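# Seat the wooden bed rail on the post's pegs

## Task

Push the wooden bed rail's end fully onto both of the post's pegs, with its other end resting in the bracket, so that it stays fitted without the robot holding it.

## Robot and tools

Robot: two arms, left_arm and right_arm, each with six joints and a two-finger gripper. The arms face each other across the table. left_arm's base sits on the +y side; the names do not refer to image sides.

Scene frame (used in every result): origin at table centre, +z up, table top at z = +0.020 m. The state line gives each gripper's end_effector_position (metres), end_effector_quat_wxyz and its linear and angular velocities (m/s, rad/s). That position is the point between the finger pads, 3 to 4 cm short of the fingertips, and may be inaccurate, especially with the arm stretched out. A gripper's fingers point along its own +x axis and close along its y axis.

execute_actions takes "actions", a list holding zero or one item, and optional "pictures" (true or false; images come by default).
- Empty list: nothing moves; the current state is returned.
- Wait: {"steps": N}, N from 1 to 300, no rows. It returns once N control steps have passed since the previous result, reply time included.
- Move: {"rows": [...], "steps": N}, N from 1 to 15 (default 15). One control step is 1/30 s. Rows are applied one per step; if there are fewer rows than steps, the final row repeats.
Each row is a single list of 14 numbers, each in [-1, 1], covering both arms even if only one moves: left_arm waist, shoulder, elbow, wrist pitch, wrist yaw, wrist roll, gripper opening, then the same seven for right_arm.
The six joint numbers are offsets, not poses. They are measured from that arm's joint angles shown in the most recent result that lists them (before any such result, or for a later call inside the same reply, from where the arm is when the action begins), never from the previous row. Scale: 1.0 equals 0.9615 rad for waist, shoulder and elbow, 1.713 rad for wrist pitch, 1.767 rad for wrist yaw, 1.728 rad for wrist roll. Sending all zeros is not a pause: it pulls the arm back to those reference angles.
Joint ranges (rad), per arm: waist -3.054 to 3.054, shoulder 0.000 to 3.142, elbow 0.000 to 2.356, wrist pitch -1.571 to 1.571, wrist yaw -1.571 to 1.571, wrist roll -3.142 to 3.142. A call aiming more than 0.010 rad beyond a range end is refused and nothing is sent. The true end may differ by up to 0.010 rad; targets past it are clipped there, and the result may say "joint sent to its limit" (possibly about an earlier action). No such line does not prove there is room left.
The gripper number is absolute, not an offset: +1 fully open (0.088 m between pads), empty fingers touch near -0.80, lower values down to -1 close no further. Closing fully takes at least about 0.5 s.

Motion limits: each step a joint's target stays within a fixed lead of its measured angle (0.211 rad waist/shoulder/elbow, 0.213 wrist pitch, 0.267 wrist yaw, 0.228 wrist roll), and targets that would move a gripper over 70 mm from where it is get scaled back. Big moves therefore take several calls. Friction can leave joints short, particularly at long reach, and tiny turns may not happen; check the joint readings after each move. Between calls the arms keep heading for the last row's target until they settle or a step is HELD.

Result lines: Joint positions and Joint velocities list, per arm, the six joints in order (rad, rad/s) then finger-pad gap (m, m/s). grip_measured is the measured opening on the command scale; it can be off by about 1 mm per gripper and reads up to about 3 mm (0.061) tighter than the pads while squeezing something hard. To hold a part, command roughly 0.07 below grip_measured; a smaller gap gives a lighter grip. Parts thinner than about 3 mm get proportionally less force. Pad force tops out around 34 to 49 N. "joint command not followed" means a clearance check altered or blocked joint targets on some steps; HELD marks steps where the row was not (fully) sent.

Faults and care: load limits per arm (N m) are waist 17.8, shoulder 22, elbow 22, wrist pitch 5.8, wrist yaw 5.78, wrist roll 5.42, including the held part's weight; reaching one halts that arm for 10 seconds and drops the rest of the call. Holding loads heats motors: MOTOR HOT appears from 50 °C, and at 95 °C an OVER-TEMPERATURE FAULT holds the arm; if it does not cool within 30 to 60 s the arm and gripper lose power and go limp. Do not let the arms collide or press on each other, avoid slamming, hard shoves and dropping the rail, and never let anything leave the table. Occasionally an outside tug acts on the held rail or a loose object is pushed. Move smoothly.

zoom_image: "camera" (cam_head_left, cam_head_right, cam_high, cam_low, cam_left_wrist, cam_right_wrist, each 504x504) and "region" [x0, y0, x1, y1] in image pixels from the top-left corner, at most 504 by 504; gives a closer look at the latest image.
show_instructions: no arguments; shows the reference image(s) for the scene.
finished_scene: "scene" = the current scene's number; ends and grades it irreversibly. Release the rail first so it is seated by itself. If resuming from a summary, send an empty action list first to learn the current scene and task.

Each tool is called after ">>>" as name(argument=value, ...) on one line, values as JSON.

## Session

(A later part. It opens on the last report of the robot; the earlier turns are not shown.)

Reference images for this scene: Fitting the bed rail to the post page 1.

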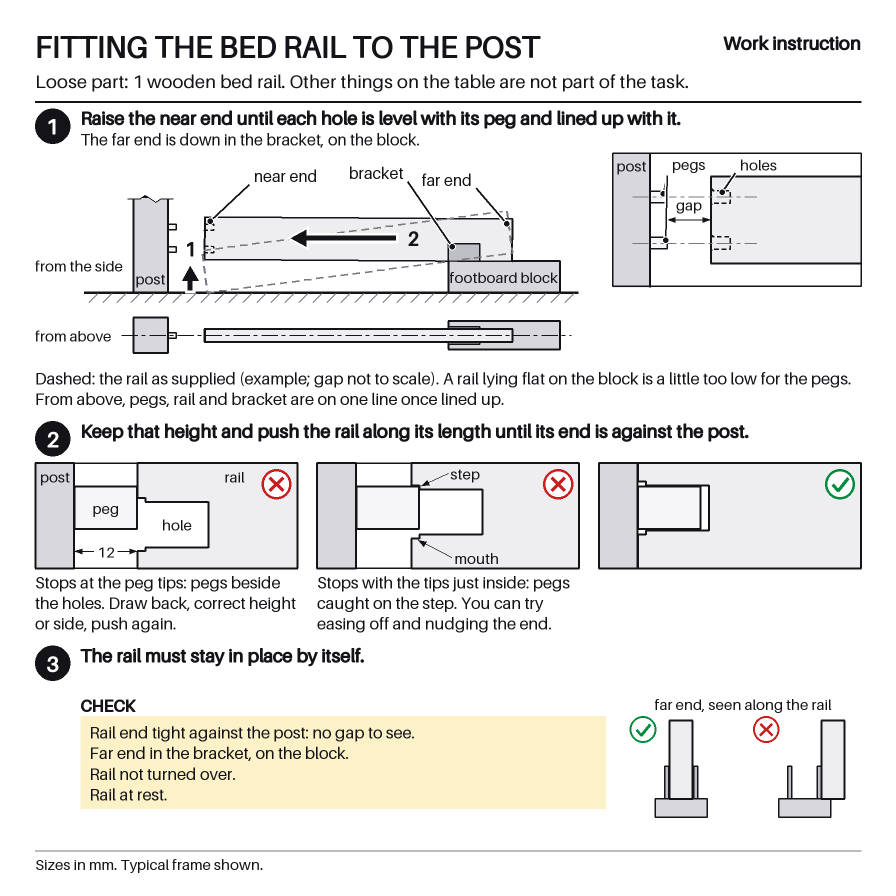

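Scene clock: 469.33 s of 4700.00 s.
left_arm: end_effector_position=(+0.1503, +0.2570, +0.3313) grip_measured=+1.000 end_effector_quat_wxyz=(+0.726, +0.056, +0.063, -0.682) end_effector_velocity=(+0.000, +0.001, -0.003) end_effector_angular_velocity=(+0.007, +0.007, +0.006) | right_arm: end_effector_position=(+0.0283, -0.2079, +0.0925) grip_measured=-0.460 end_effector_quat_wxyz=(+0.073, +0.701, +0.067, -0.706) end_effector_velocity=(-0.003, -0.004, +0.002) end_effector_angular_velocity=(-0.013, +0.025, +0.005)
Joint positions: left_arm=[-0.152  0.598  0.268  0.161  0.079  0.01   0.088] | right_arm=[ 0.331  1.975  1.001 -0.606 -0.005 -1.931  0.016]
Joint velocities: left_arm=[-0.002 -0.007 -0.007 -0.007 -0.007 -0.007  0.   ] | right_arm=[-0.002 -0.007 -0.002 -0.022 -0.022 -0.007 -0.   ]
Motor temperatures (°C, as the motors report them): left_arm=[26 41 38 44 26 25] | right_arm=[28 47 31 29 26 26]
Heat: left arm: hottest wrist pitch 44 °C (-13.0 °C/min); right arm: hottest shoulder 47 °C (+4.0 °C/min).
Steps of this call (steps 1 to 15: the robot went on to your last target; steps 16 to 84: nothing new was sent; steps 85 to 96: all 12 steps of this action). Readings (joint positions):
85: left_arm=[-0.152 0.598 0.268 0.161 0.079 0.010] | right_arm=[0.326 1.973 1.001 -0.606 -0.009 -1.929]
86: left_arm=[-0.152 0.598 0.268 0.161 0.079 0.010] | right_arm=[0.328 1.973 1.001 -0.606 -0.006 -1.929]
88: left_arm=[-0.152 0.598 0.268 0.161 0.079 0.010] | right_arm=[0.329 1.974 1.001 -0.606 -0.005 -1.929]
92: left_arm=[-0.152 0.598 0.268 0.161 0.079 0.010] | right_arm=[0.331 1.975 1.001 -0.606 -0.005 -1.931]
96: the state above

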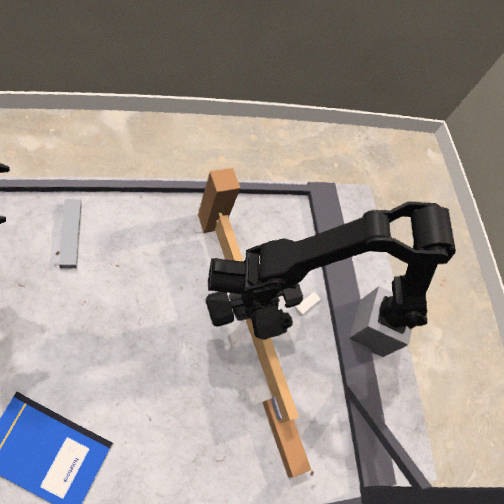

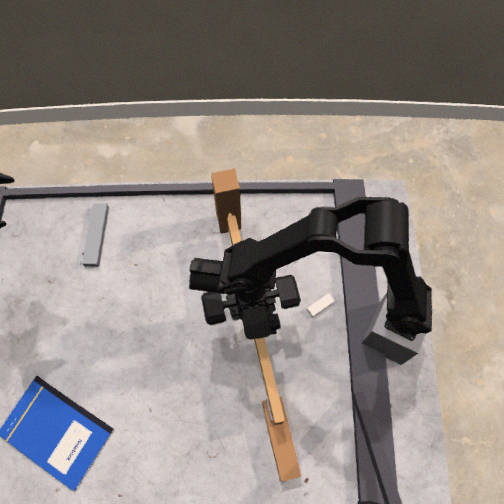

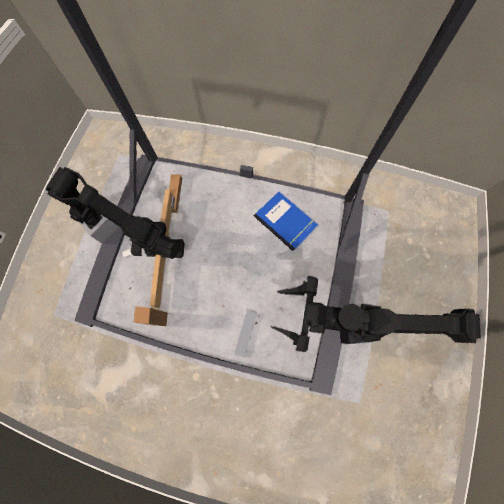

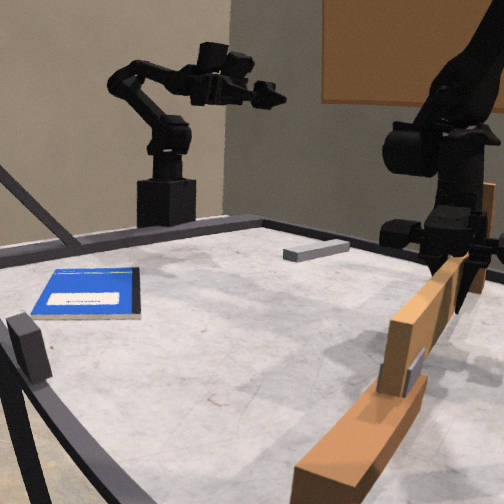

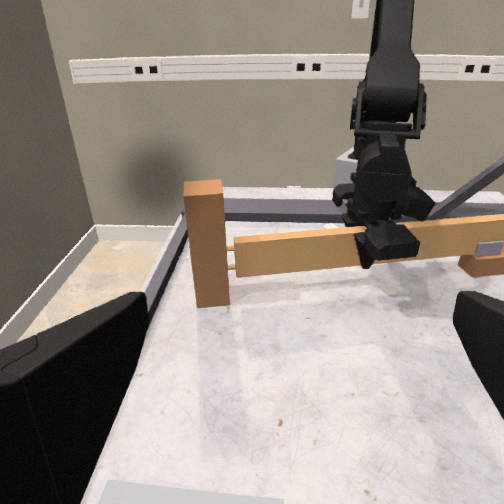

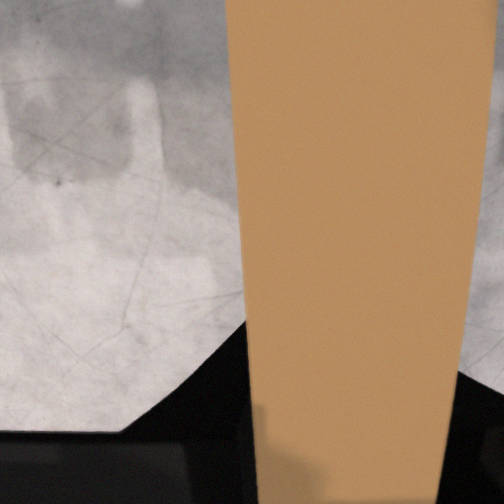

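>>> execute_actions(actions=[{"rows": [[0,0,0,0,0,0,1, 0.004,-0.01,0,0,0,-0.014,-0.65]], "steps": 12}])

>>> zoom_image(camera="cam_left_wrist", region=[190, 220, 290, 300])

>>> zoom_image(camera="cam_head_right", region=[205, 190, 265, 250])

Scene clock: 473.63 s of 4700.00 s.
left_arm: end_effector_position=(+0.1503, +0.2570, +0.3313) grip_measured=+1.000 end_effector_quat_wxyz=(+0.726, +0.056, +0.063, -0.682) end_effector_velocity=(+0.000, +0.000, +0.001) end_effector_angular_velocity=(-0.007, -0.009, +0.004) | right_arm: end_effector_position=(+0.0281, -0.2074, +0.0925) grip_measured=-0.460 end_effector_quat_wxyz=(+0.076, +0.701, +0.072, -0.706) end_effector_velocity=(-0.001, -0.002, +0.000) end_effector_angular_velocity=(-0.006, +0.008, +0.005)
Joint positions: left_arm=[-0.152  0.598  0.268  0.161  0.079  0.01   0.088] | right_arm=[ 0.331  1.975  1.001 -0.604 -0.005 -1.941  0.016]
Joint velocities: left_arm=[-0.002 -0.002 -0.002  0.007 -0.007  0.007  0.   ] | right_arm=[-0.002 -0.002 -0.002 -0.007 -0.007 -0.007 -0.   ]
Motor temperatures (°C, as the motors report them): left_arm=[26 40 38 44 26 25] | right_arm=[27 46 31 29 26 26]
Heat: left arm: hottest wrist pitch 44 °C (-10.2 °C/min); right arm: hottest shoulder 46 °C (+2.0 °C/min).
Steps of this call (steps 1 to 15: the robot went on to your last target; steps 16 to 90: nothing new was sent; then 0.90 s passed at rest; steps 91 to 102: all 12 steps of this action). Readings (joint positions):
91: left_arm=[-0.152 0.598 0.268 0.161 0.079 0.010] | right_arm=[0.331 1.975 1.001 -0.605 -0.005 -1.935]
92: left_arm=[-0.152 0.598 0.268 0.161 0.079 0.010] | right_arm=[0.331 1.975 1.001 -0.605 -0.005 -1.937]
94: left_arm=[-0.152 0.598 0.268 0.161 0.079 0.010] | right_arm=[0.331 1.975 1.001 -0.604 -0.005 -1.939]
98: left_arm=[-0.152 0.598 0.268 0.161 0.079 0.010] | right_arm=[0.331 1.975 1.001 -0.604 -0.005 -1.941]
102: the state above

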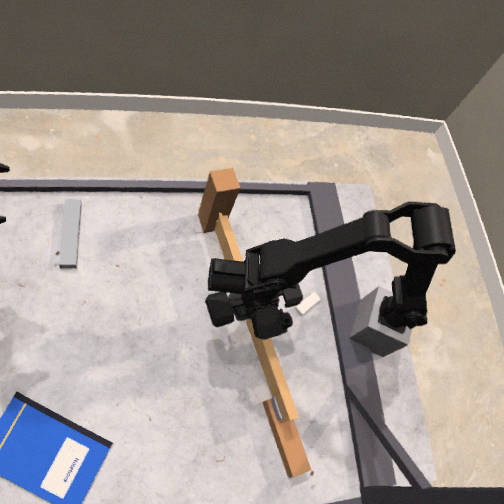

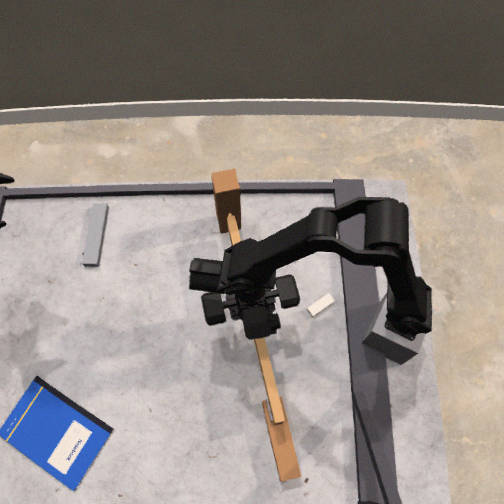

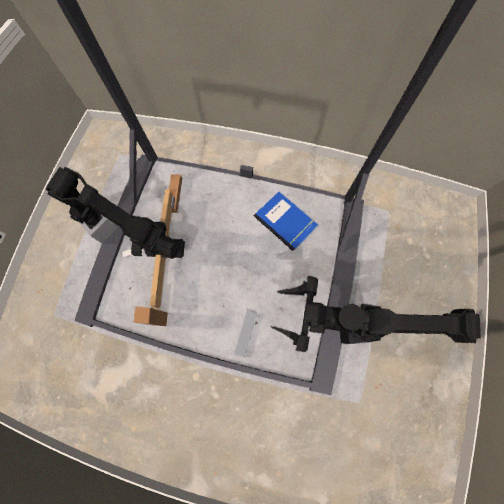

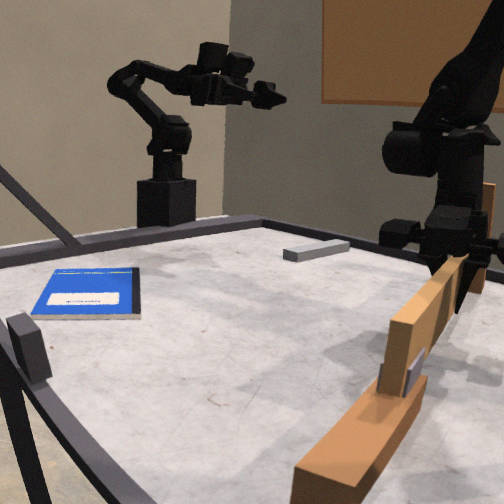

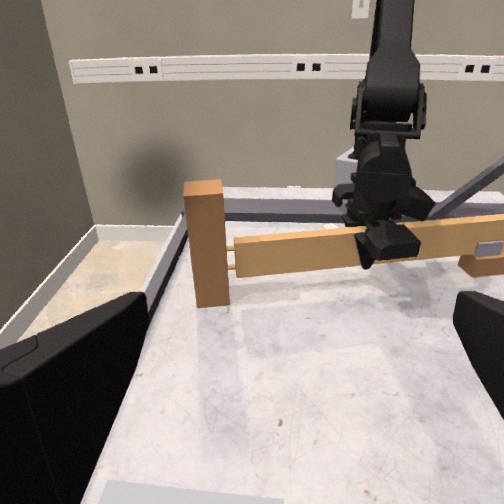

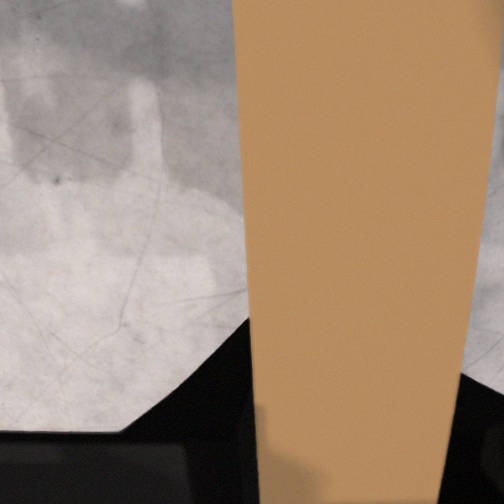

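Region (190, 220, 290, 300) of cam_left_wrist's 504x504 image, scaled by 5.040, with more detail than that image has; it fills the top 403 rows of this view, and the rest is white.

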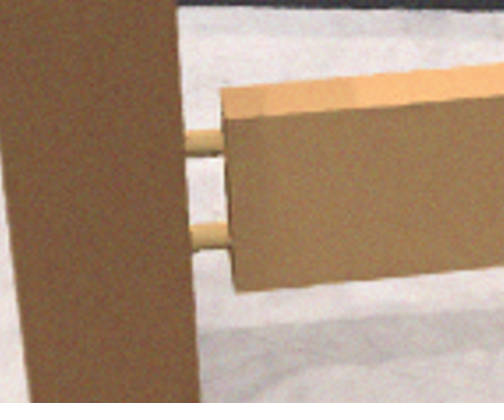

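Region (205, 190, 265, 250) of cam_head_right's 504x504 image, scaled by 8.400, with more detail than that image has.

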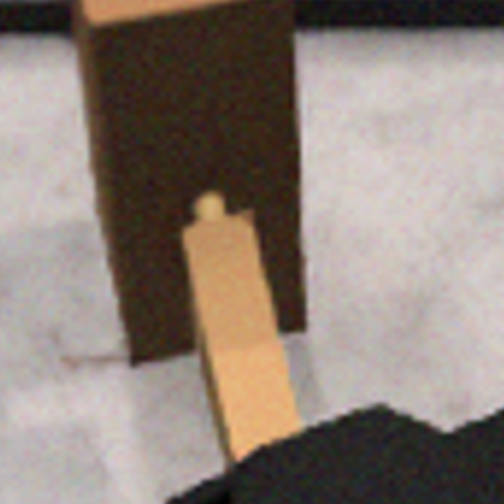

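>>> execute_actions(actions=[{"rows": [[0,0,0,0,0,0,1, 0.0,-0.01,0.022,0,0,0,-0.65]], "steps": 12}])

>>> zoom_image(camera="cam_left_wrist", region=[190, 220, 290, 300])

>>> zoom_image(camera="cam_head_right", region=[205, 190, 265, 250])

Scene clock: 477.50 s of 4700.00 s.
left_arm: end_effector_position=(+0.1503, +0.2570, +0.3313) grip_measured=+1.000 end_effector_quat_wxyz=(+0.726, +0.056, +0.063, -0.682) end_effector_velocity=(+0.003, +0.001, -0.004) end_effector_angular_velocity=(+0.012, +0.005, +0.020) | right_arm: end_effector_position=(+0.0285, -0.2055, +0.0934) grip_measured=-0.460 end_effector_quat_wxyz=(+0.074, +0.701, +0.074, -0.705) end_effector_velocity=(-0.002, -0.010, -0.001) end_effector_angular_velocity=(-0.040, +0.014, +0.005)
Joint positions: left_arm=[-0.152  0.598  0.268  0.161  0.079  0.01   0.088] | right_arm=[ 0.331  1.975  1.006 -0.604 -0.005 -1.941  0.016]
Joint velocities: left_arm=[-0.002 -0.002 -0.007 -0.007 -0.022 -0.007  0.   ] | right_arm=[-0.002 -0.002 -0.007 -0.037 -0.007 -0.007  0.   ]
Motor temperatures (°C, as the motors report them): left_arm=[26 40 38 44 26 25] | right_arm=[27 46 31 29 26 26]
Heat: left arm: hottest wrist pitch 44 °C (-9.0 °C/min); right arm: hottest shoulder 46 °C (+1.0 °C/min).
Steps of this call (steps 1 to 15: the robot went on to your last target; steps 16 to 90: nothing new was sent; then 0.47 s passed at rest; steps 91 to 102: all 12 steps of this action). Readings (joint positions):
91: left_arm=[-0.152 0.598 0.268 0.161 0.079 0.010] | right_arm=[0.331 1.975 1.001 -0.604 -0.005 -1.941]
92: left_arm=[-0.152 0.598 0.268 0.161 0.079 0.010] | right_arm=[0.331 1.975 1.002 -0.604 -0.005 -1.941]
94: left_arm=[-0.152 0.598 0.268 0.161 0.079 0.010] | right_arm=[0.331 1.975 1.004 -0.604 -0.005 -1.941]
98: left_arm=[-0.152 0.598 0.268 0.161 0.079 0.010] | right_arm=[0.331 1.975 1.006 -0.604 -0.005 -1.941]
102: the state above

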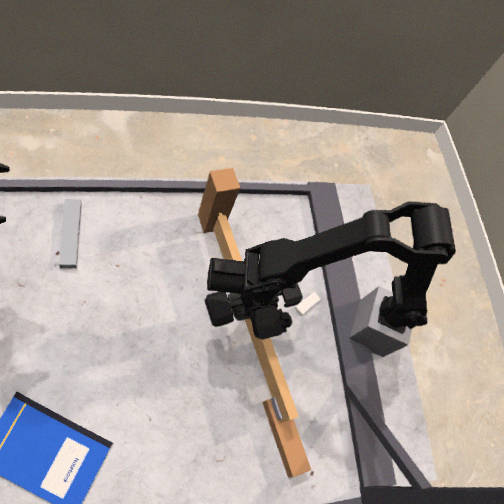

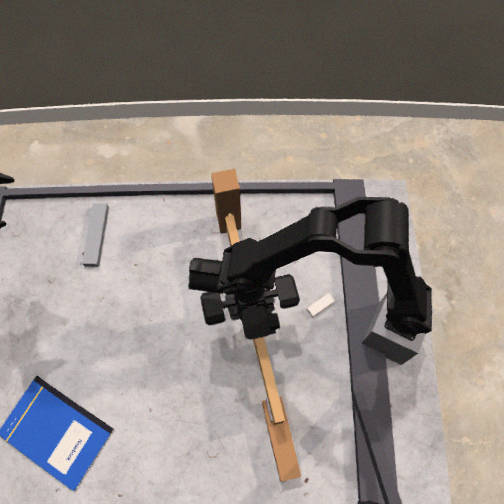

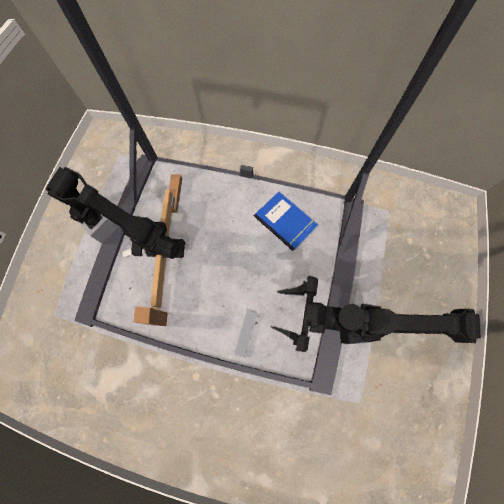

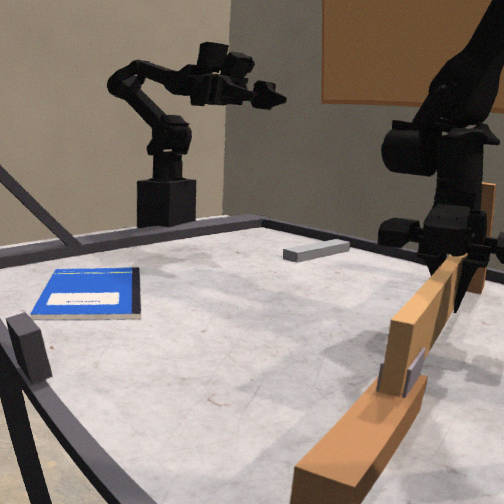

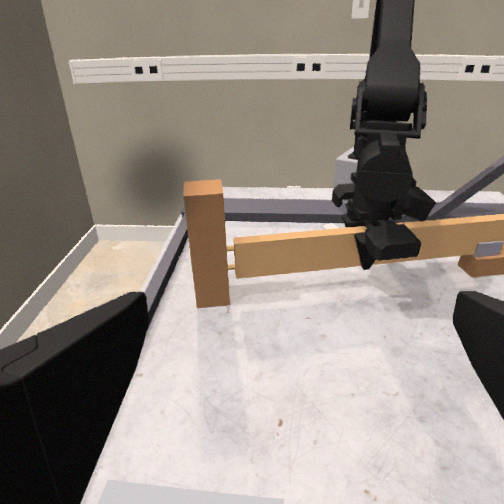

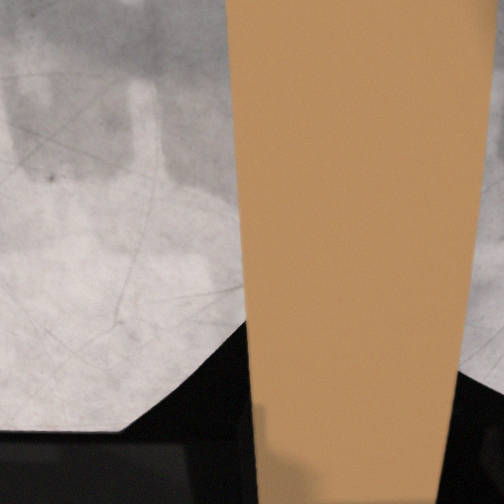

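Region (190, 220, 290, 300) of cam_left_wrist's 504x504 image, scaled by 5.040, with more detail than that image has; it fills the top 403 rows of this view, and the rest is white.

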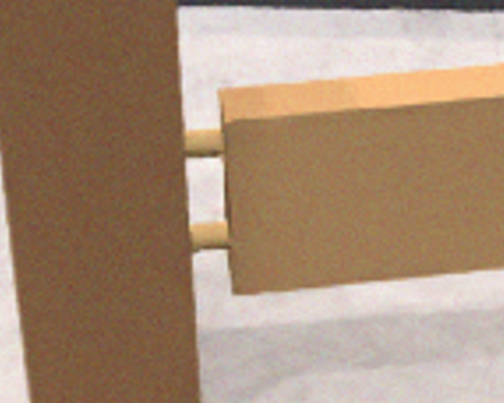

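Region (205, 190, 265, 250) of cam_head_right's 504x504 image, scaled by 8.400, with more detail than that image has.

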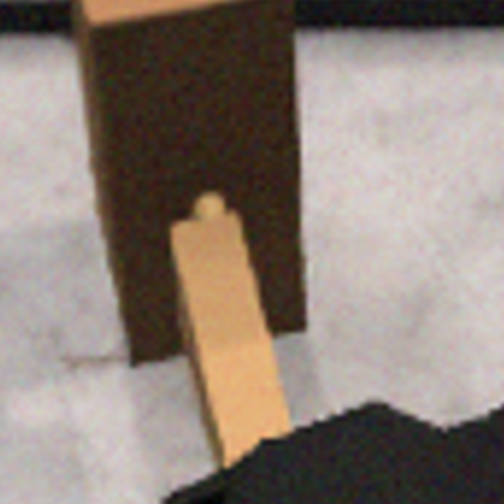

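>>> execute_actions(actions=[{"rows": [[0,0,0,0,0,0,1, -0.008,-0.01,0.01,0,0,0,-0.65],[0,0,0,0,0,0,1, -0.012,-0.01,0.01,0,0,0,-0.65],[0,0,0,0,0,0,1, -0.016,-0.01,0.01,0,0,0,-0.65],[0,0,0,0,0,0,1, -0.02,-0.01,0.01,0,0,-0.002,-0.65],[0,0,0,0,0,0,1, -0.024,-0.01,0.01,0,0,-0.004,-0.65],[0,0,0,0,0,0,1, -0.028,-0.01,0.01,0,0,-0.006,-0.65],[0,0,0,0,0,0,1, -0.032,-0.01,0.01,0,0,-0.008,-0.65]], "steps": 15}])

>>> zoom_image(camera="cam_left_wrist", region=[190, 220, 290, 300])

>>> zoom_image(camera="cam_head_right", region=[205, 190, 265, 250])

Scene clock: 483.23 s of 4700.00 s.
left_arm: end_effector_position=(+0.1503, +0.2570, +0.3313) grip_measured=+1.000 end_effector_quat_wxyz=(+0.726, +0.056, +0.063, -0.682) end_effector_velocity=(-0.001, +0.001, -0.002) end_effector_angular_velocity=(+0.008, -0.005, -0.006) | right_arm: end_effector_position=(+0.0291, -0.2056, +0.0934) grip_measured=-0.460 end_effector_quat_wxyz=(+0.072, +0.697, +0.074, -0.710) end_effector_velocity=(+0.001, -0.002, +0.000) end_effector_angular_velocity=(-0.006, +0.008, +0.015)
Joint positions: left_arm=[-0.152  0.598  0.268  0.161  0.079  0.01   0.088] | right_arm=[ 0.322  1.975  1.006 -0.604 -0.019 -1.948  0.016]
Joint velocities: left_arm=[ 0.002 -0.002 -0.002 -0.007  0.007  0.007  0.   ] | right_arm=[-0.007 -0.002 -0.002 -0.007 -0.007 -0.022 -0.   ]
Motor temperatures (°C, as the motors report them): left_arm=[26 40 38 44 26 25] | right_arm=[27 46 32 29 26 26]
Heat: left arm: hottest wrist pitch 44 °C (-7.0 °C/min); right arm: hottest shoulder 46 °C (-1.0 °C/min).
Steps of this call (steps 1 to 15: the robot went on to your last target; steps 16 to 90: nothing new was sent; then 2.23 s passed at rest; steps 91 to 105: all 15 steps of this action). Readings (joint positions):
91: left_arm=[-0.152 0.598 0.268 0.161 0.079 0.010] | right_arm=[0.331 1.975 1.006 -0.604 -0.005 -1.941]
92: left_arm=[-0.152 0.598 0.268 0.161 0.079 0.010] | right_arm=[0.331 1.975 1.006 -0.604 -0.006 -1.941]
94: left_arm=[-0.152 0.598 0.268 0.161 0.079 0.010] | right_arm=[0.328 1.975 1.006 -0.604 -0.009 -1.941]
98: left_arm=[-0.152 0.598 0.268 0.161 0.079 0.010] | right_arm=[0.323 1.975 1.006 -0.604 -0.017 -1.945]
105: the state above

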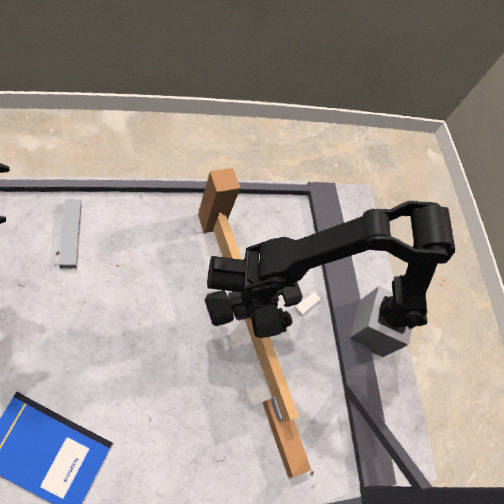

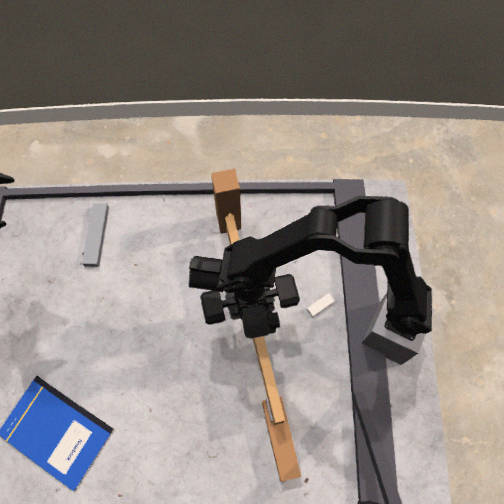

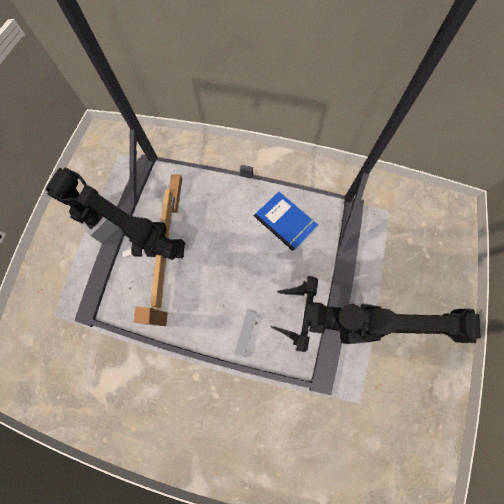

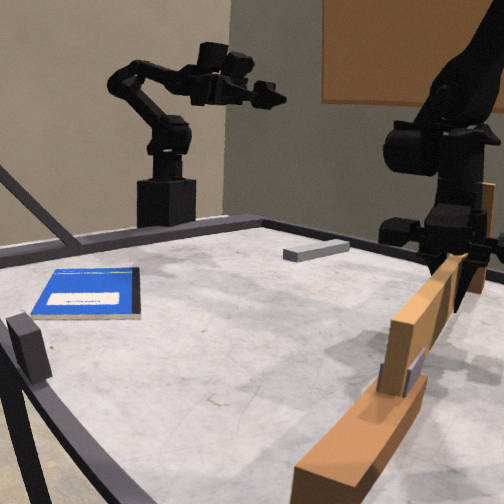

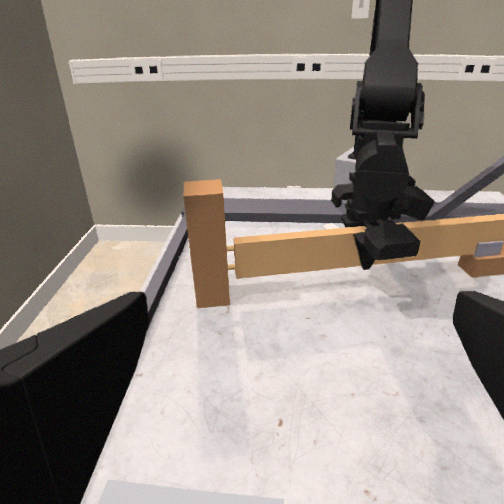

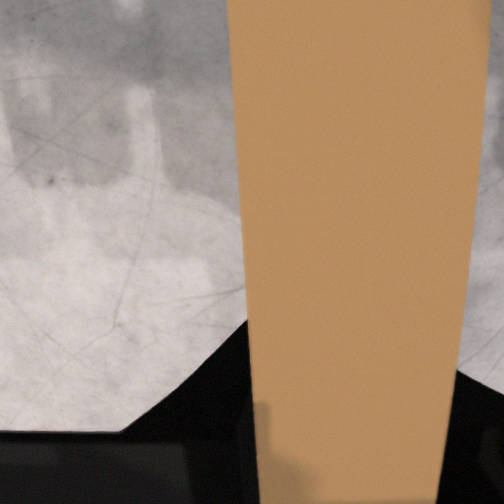

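Region (190, 220, 290, 300) of cam_left_wrist's 504x504 image, scaled by 5.040, with more detail than that image has; it fills the top 403 rows of this view, and the rest is white.

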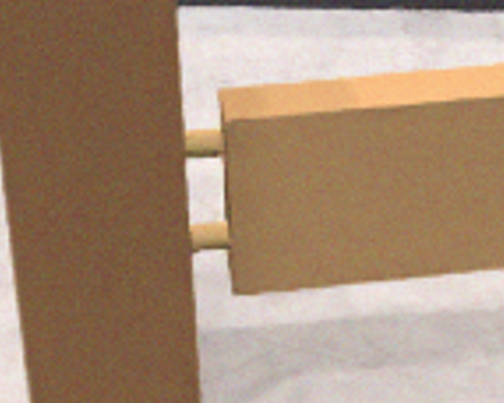

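Region (205, 190, 265, 250) of cam_head_right's 504x504 image, scaled by 8.400, with more detail than that image has.

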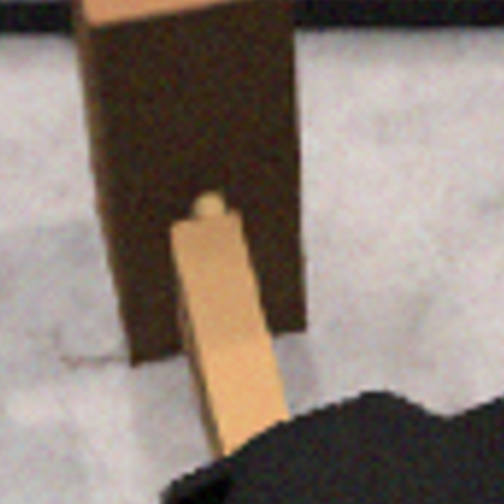

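>>> execute_actions(actions=[{"rows": [[0,0,0,0,0,0,1, 0.02,-0.01,0.01,0,-0.004,0.006,-0.65]], "steps": 15}])

>>> zoom_image(camera="cam_left_wrist", region=[190, 220, 290, 300])

>>> zoom_image(camera="cam_head_right", region=[205, 190, 265, 250])

Scene clock: 488.20 s of 4700.00 s.
left_arm: end_effector_position=(+0.1503, +0.2570, +0.3313) grip_measured=+1.000 end_effector_quat_wxyz=(+0.726, +0.056, +0.063, -0.682) end_effector_velocity=(-0.001, +0.000, -0.003) end_effector_angular_velocity=(+0.011, +0.022, +0.004) | right_arm: end_effector_position=(+0.0242, -0.2049, +0.0934) grip_measured=-0.460 end_effector_quat_wxyz=(+0.075, +0.696, +0.077, -0.710) end_effector_velocity=(-0.000, -0.001, -0.001) end_effector_angular_velocity=(+0.004, +0.007, +0.005)
Joint positions: left_arm=[-0.152  0.598  0.268  0.161  0.079  0.01   0.088] | right_arm=[ 0.337  1.975  1.006 -0.604 -0.021 -1.941  0.016]
Joint velocities: left_arm=[-0.007  0.002 -0.002 -0.007 -0.007 -0.022  0.   ] | right_arm=[-0.002 -0.002 -0.007  0.007 -0.007 -0.007  0.   ]
Motor temperatures (°C, as the motors report them): left_arm=[26 39 38 44 26 25] | right_arm=[28 47 32 29 26 26]
Heat: left arm: hottest wrist pitch 44 °C (-5.0 °C/min); right arm: hottest shoulder 47 °C (+0.0 °C/min).
Steps of this call (steps 1 to 15: the robot went on to your last target; steps 16 to 90: nothing new was sent; then 1.47 s passed at rest; steps 91 to 105: all 15 steps of this action). Readings (joint positions):
91: left_arm=[-0.152 0.598 0.268 0.161 0.079 0.010] | right_arm=[0.324 1.975 1.006 -0.604 -0.018 -1.948]
92: left_arm=[-0.152 0.598 0.268 0.161 0.079 0.010] | right_arm=[0.327 1.975 1.006 -0.604 -0.016 -1.947]
94: left_arm=[-0.152 0.598 0.268 0.161 0.079 0.010] | right_arm=[0.331 1.975 1.006 -0.604 -0.017 -1.944]
98: left_arm=[-0.152 0.598 0.268 0.161 0.079 0.010] | right_arm=[0.337 1.975 1.006 -0.604 -0.020 -1.941]
105: the state above

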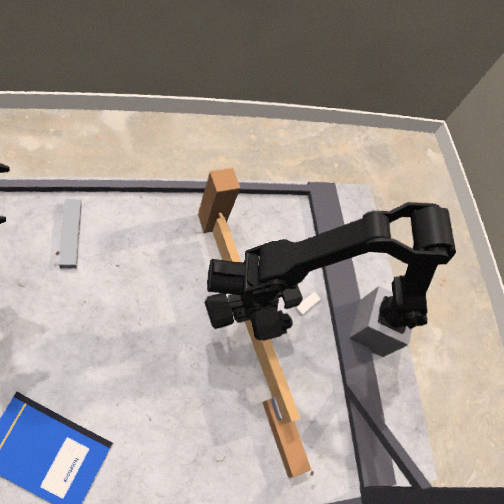

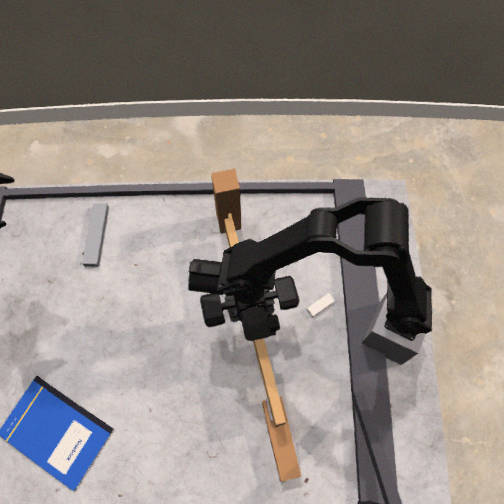

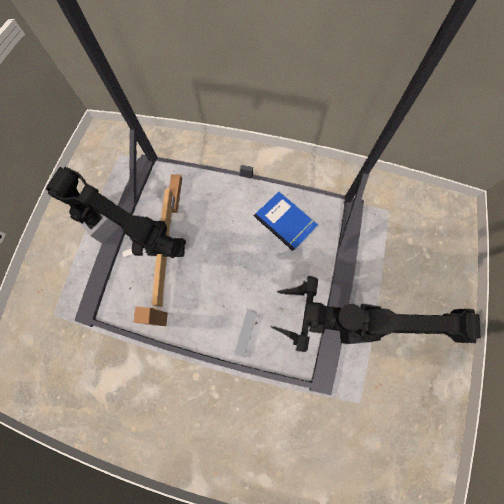

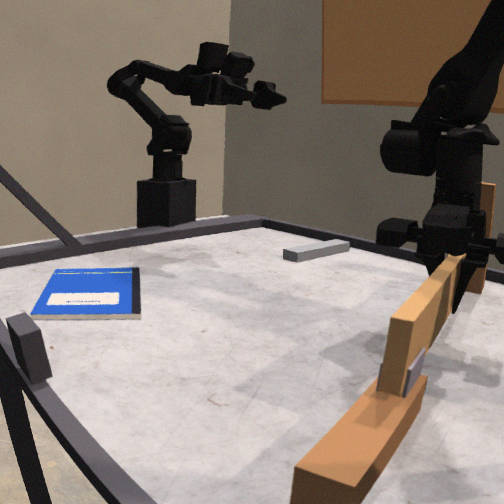

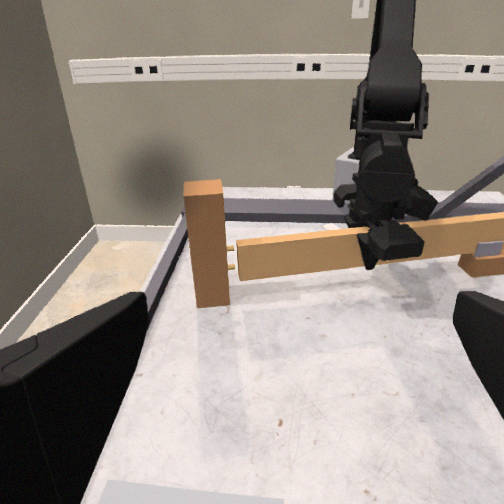

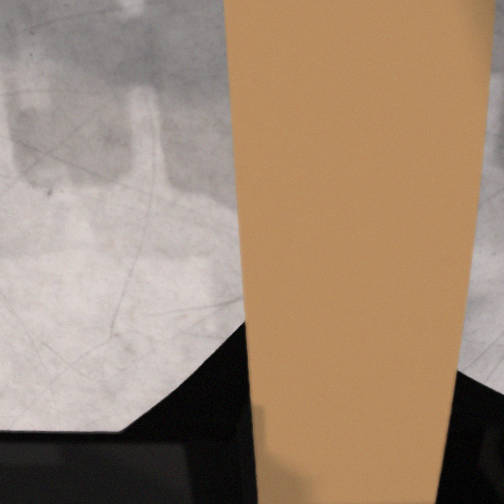

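Region (190, 220, 290, 300) of cam_left_wrist's 504x504 image, scaled by 5.040, with more detail than that image has; it fills the top 403 rows of this view, and the rest is white.

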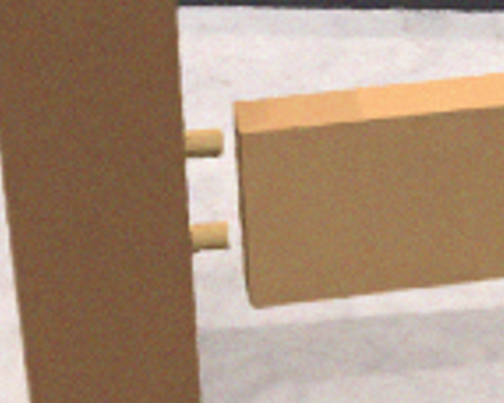

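Region (205, 190, 265, 250) of cam_head_right's 504x504 image, scaled by 8.400, with more detail than that image has.

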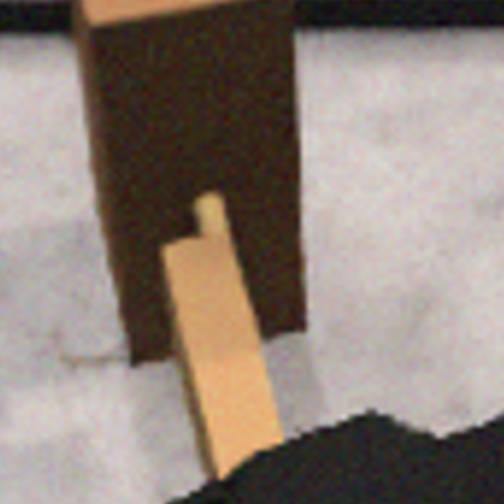

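>>> execute_actions(actions=[{"rows": [[0,0,0,0,0,0,1, 0.0,-0.01,0.01,0,0.014,0.009,-0.65]], "steps": 15}])

>>> zoom_image(camera="cam_left_wrist", region=[190, 220, 290, 300])

>>> zoom_image(camera="cam_head_right", region=[205, 190, 265, 250])

Scene clock: 492.67 s of 4700.00 s.
left_arm: end_effector_position=(+0.1503, +0.2570, +0.3313) grip_measured=+1.000 end_effector_quat_wxyz=(+0.726, +0.056, +0.063, -0.682) end_effector_velocity=(+0.000, -0.000, -0.002) end_effector_angular_velocity=(+0.002, +0.006, +0.006) | right_arm: end_effector_position=(+0.0276, -0.2054, +0.0934) grip_measured=-0.460 end_effector_quat_wxyz=(+0.073, +0.704, +0.071, -0.703) end_effector_velocity=(+0.002, -0.002, +0.000) end_effector_angular_velocity=(-0.008, -0.006, -0.010)
Joint positions: left_arm=[-0.152  0.598  0.268  0.161  0.079  0.01   0.088] | right_arm=[ 0.337  1.975  1.006 -0.604  0.002 -1.93   0.016]
Joint velocities: left_arm=[-0.002  0.002 -0.007  0.007 -0.007 -0.007  0.   ] | right_arm=[-0.002 -0.002 -0.002 -0.007  0.007  0.007 -0.   ]
Motor temperatures (°C, as the motors report them): left_arm=[26 39 38 44 26 25] | right_arm=[27 47 32 29 26 26]
Heat: left arm: hottest wrist pitch 44 °C (-4.0 °C/min); right arm: hottest shoulder 47 °C (+1.0 °C/min).
Steps of this call (steps 1 to 15: the robot went on to your last target; steps 16 to 90: nothing new was sent; then 0.97 s passed at rest; steps 91 to 105: all 15 steps of this action). Readings (joint positions):
91: left_arm=[-0.152 0.598 0.268 0.161 0.079 0.010] | right_arm=[0.337 1.975 1.006 -0.604 -0.019 -1.938]
92: left_arm=[-0.152 0.598 0.268 0.161 0.079 0.010] | right_arm=[0.337 1.975 1.006 -0.604 -0.013 -1.936]
94: left_arm=[-0.152 0.598 0.268 0.161 0.079 0.010] | right_arm=[0.337 1.975 1.006 -0.604 -0.004 -1.932]
98: left_arm=[-0.152 0.598 0.268 0.161 0.079 0.010] | right_arm=[0.337 1.975 1.006 -0.604 0.000 -1.930]
105: the state above

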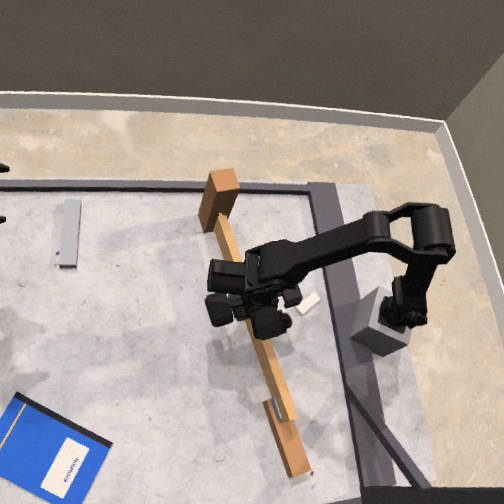

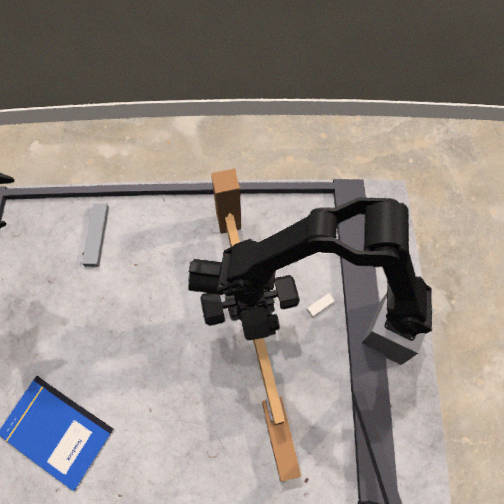

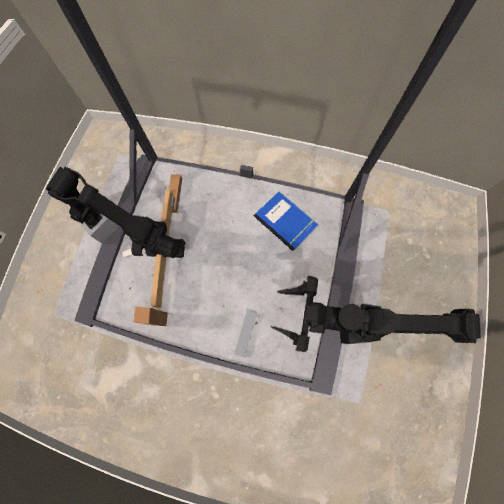

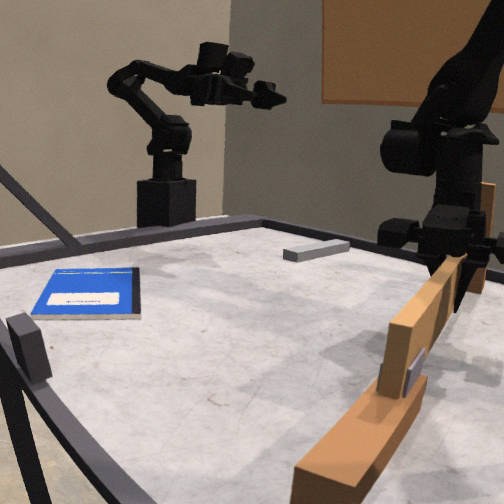

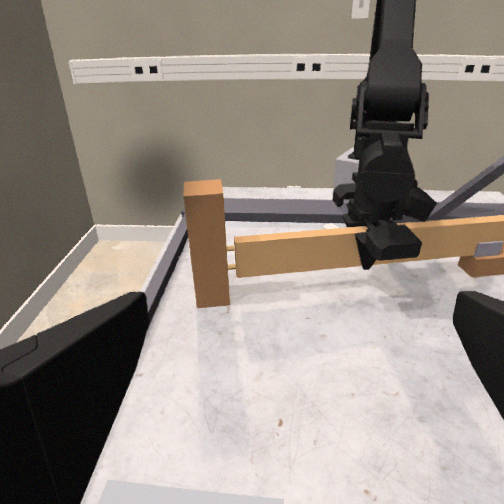

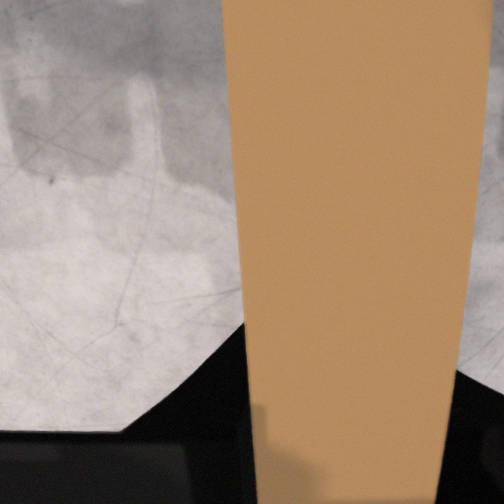

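Region (190, 220, 290, 300) of cam_left_wrist's 504x504 image, scaled by 5.040, with more detail than that image has; it fills the top 403 rows of this view, and the rest is white.

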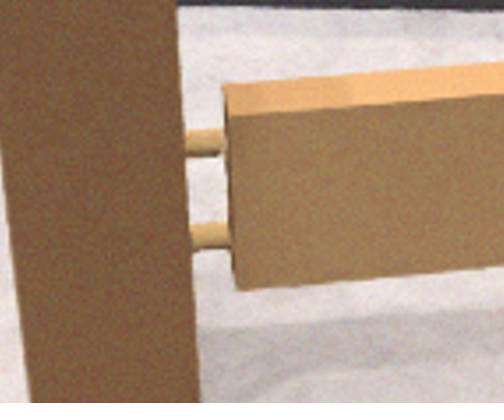

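Region (205, 190, 265, 250) of cam_head_right's 504x504 image, scaled by 8.400, with more detail than that image has.

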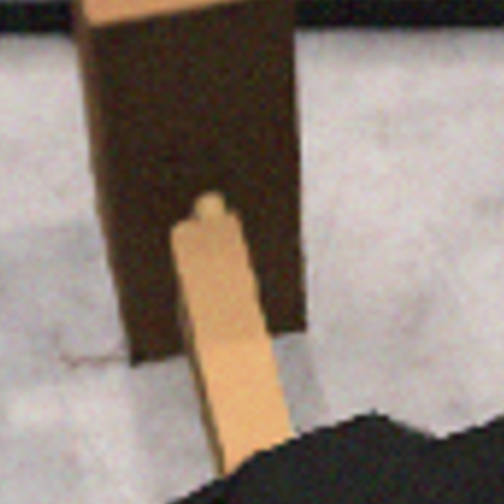

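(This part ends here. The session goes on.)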